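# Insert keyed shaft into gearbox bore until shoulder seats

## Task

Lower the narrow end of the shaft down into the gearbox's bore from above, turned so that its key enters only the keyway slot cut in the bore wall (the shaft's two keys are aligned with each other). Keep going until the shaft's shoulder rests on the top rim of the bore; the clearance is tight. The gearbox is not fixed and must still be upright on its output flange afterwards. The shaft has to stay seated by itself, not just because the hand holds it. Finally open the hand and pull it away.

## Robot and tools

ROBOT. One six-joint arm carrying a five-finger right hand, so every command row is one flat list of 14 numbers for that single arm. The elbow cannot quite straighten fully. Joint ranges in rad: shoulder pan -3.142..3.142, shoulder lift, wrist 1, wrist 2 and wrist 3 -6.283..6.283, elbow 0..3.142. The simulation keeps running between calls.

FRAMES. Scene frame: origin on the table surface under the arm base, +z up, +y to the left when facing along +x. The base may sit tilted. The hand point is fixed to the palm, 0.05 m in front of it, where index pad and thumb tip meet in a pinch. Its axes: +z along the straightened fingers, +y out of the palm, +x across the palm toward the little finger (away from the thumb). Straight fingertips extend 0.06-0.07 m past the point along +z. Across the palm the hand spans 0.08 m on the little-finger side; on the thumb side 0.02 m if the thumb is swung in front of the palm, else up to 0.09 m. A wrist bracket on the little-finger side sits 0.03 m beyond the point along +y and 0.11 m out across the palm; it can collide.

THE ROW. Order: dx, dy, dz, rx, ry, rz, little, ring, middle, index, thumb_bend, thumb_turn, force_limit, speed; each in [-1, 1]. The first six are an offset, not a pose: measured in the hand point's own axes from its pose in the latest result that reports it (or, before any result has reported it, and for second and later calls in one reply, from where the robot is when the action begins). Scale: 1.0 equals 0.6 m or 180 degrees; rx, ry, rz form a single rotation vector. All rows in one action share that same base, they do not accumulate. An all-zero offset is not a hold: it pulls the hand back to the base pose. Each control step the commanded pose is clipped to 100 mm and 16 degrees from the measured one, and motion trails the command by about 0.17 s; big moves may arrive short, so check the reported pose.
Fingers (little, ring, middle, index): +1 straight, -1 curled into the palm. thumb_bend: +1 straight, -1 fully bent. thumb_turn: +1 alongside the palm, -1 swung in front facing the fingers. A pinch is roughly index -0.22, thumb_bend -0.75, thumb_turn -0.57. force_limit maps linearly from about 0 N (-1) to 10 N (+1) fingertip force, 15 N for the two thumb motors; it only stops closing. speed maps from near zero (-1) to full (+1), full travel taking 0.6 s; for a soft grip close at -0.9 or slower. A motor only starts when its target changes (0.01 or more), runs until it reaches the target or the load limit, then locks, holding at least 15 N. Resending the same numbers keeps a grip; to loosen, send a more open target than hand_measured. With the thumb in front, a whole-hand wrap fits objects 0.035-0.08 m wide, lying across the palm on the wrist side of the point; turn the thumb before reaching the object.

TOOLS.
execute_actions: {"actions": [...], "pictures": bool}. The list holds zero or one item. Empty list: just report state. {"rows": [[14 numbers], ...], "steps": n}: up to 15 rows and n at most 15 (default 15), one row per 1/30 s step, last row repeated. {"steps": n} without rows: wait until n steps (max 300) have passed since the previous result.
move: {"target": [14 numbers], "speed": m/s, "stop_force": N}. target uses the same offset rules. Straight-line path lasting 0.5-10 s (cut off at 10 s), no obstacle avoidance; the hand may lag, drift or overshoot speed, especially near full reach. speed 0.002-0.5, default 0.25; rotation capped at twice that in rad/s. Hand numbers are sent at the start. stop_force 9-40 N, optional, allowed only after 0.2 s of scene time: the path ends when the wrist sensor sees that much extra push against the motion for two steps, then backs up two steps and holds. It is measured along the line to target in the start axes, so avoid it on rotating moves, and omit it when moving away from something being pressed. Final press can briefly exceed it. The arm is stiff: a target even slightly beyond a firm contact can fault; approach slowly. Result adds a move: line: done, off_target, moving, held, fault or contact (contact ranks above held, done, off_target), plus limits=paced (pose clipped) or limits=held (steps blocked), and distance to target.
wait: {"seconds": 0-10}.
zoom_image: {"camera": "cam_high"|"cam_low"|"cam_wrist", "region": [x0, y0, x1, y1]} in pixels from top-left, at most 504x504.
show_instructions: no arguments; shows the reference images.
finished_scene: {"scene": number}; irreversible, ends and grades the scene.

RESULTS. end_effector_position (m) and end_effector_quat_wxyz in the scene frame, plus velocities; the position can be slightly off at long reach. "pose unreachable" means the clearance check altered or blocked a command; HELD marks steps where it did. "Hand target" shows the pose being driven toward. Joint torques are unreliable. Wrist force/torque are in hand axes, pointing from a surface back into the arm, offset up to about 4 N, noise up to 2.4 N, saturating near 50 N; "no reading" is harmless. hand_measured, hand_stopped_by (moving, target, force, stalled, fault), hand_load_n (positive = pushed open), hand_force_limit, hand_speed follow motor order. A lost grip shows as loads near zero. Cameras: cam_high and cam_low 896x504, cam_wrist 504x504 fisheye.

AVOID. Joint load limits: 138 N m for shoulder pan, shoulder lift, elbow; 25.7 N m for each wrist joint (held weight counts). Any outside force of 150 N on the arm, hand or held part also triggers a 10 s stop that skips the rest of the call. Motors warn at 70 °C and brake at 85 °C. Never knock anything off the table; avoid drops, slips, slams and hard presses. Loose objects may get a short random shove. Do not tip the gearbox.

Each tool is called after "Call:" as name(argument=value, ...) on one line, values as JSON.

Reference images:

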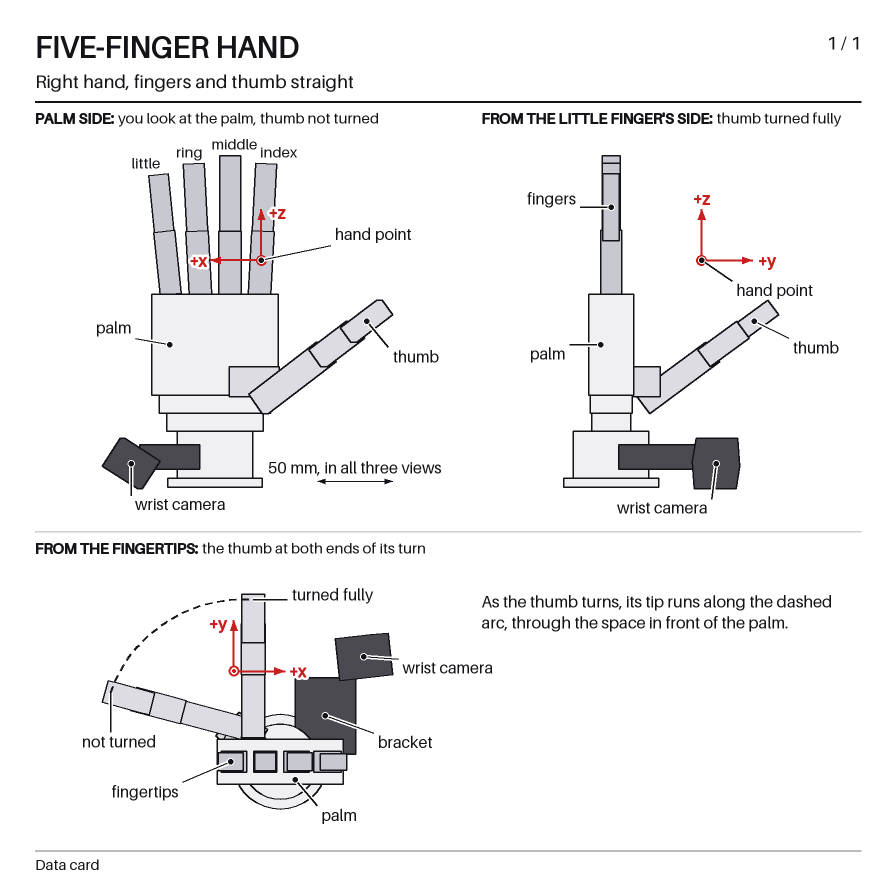

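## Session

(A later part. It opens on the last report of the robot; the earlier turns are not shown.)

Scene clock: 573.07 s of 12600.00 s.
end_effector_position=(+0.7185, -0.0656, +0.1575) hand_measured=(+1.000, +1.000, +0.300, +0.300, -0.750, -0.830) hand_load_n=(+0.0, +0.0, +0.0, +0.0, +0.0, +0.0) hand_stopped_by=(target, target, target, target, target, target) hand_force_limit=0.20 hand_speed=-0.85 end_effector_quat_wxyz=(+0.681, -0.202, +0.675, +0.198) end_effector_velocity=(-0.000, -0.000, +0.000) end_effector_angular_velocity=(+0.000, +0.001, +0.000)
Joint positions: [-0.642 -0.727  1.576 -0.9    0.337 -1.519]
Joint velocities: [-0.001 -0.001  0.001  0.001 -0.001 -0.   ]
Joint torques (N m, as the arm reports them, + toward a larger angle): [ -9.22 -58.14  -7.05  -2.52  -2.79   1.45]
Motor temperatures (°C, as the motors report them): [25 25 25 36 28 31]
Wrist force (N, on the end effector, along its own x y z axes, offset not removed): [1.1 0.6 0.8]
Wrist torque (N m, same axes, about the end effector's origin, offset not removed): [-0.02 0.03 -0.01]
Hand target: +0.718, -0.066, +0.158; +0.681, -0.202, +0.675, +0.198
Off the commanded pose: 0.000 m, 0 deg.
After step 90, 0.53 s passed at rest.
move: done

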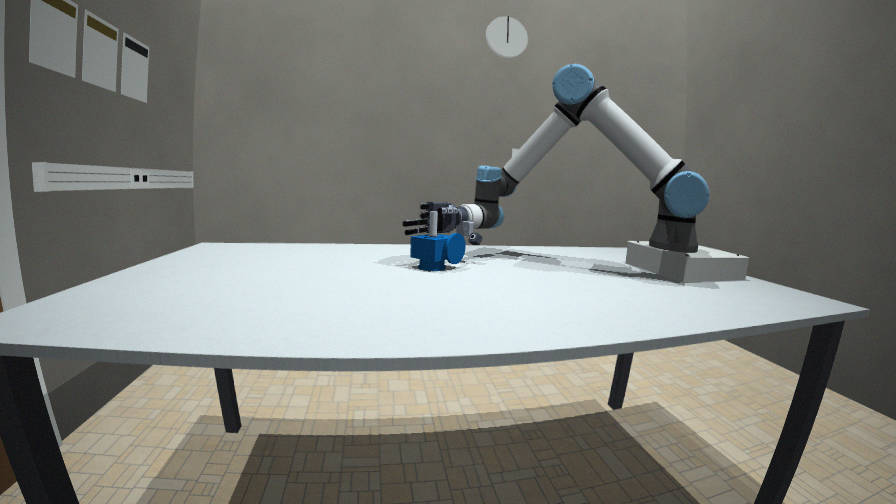

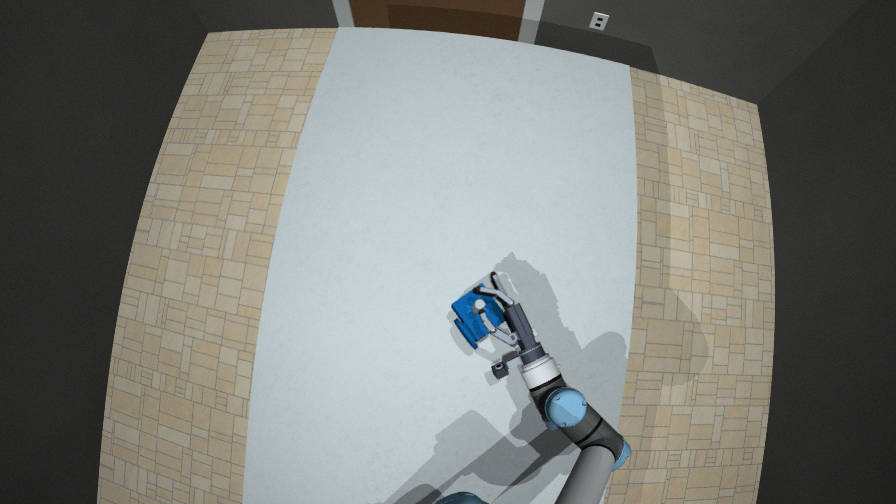

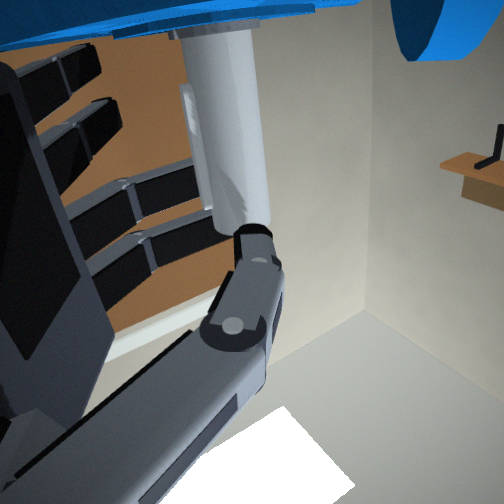

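Seated. Retract.

Call:
move(target=[-0.25,0,0,0,0,0,1,1,1,1,-0.75,-0.83,0.2,0], speed=0.2)

Call:
finished_scene(scene=1)

Scene clock: 579.00 s of 12600.00 s.
end_effector_position=(+0.7172, -0.0651, +0.3073) hand_measured=(+1.000, +1.000, +1.000, +1.000, -0.750, -0.830) hand_load_n=(+0.0, +0.0, +0.0, +0.0, +0.0, +0.0) hand_stopped_by=(target, target, target, target, target, target) hand_force_limit=0.20 hand_speed=0.00 end_effector_quat_wxyz=(+0.682, -0.201, +0.675, +0.198) end_effector_velocity=(+0.000, -0.000, +0.003) end_effector_angular_velocity=(-0.001, +0.004, -0.001)
Joint positions: [-0.646 -0.958  1.523 -0.619  0.333 -1.517]
Joint velocities: [-0.    -0.002 -0.007  0.022  0.001 -0.011]
Joint torques (N m, as the arm reports them, + toward a larger angle): [ -8.79 -52.69 -24.22   1.64  -2.76  -1.65]
Motor temperatures (°C, as the motors report them): [25 25 25 36 28 31]
Wrist force (N, on the end effector, along its own x y z axes, offset not removed): [0.1 2.0 0.2]
Wrist torque (N m, same axes, about the end effector's origin, offset not removed): [0.33 -0.07 0.02]
Hand target: +0.717, -0.065, +0.308; +0.681, -0.202, +0.675, +0.198
Off the commanded pose: 0.000 m, 0 deg.
After step 90, 1.53 s passed at rest.
move: done

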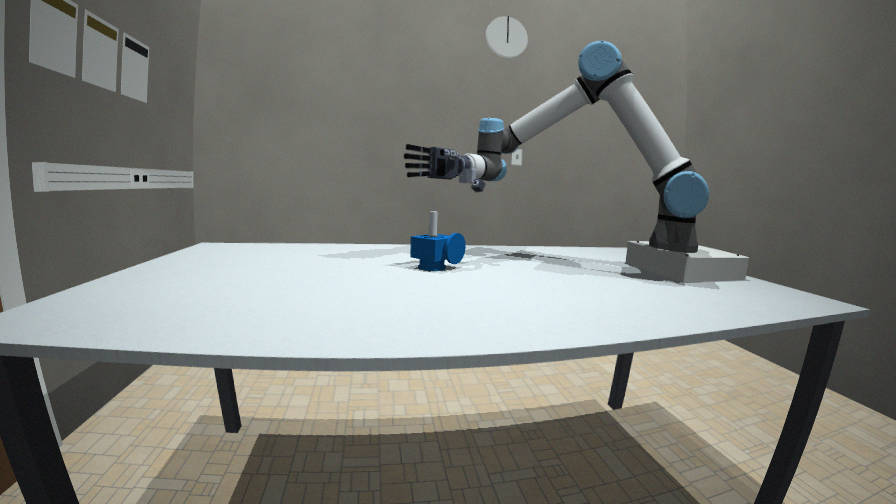

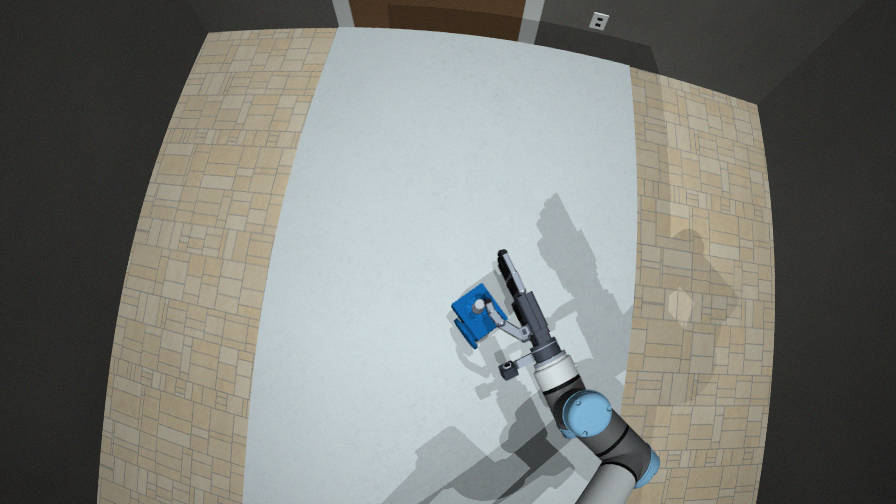

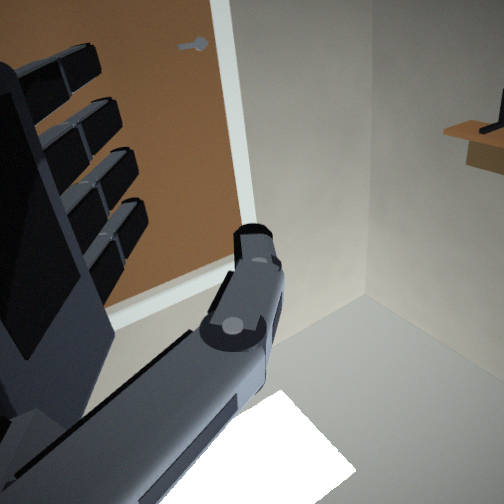

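The scene is finished: the task was done.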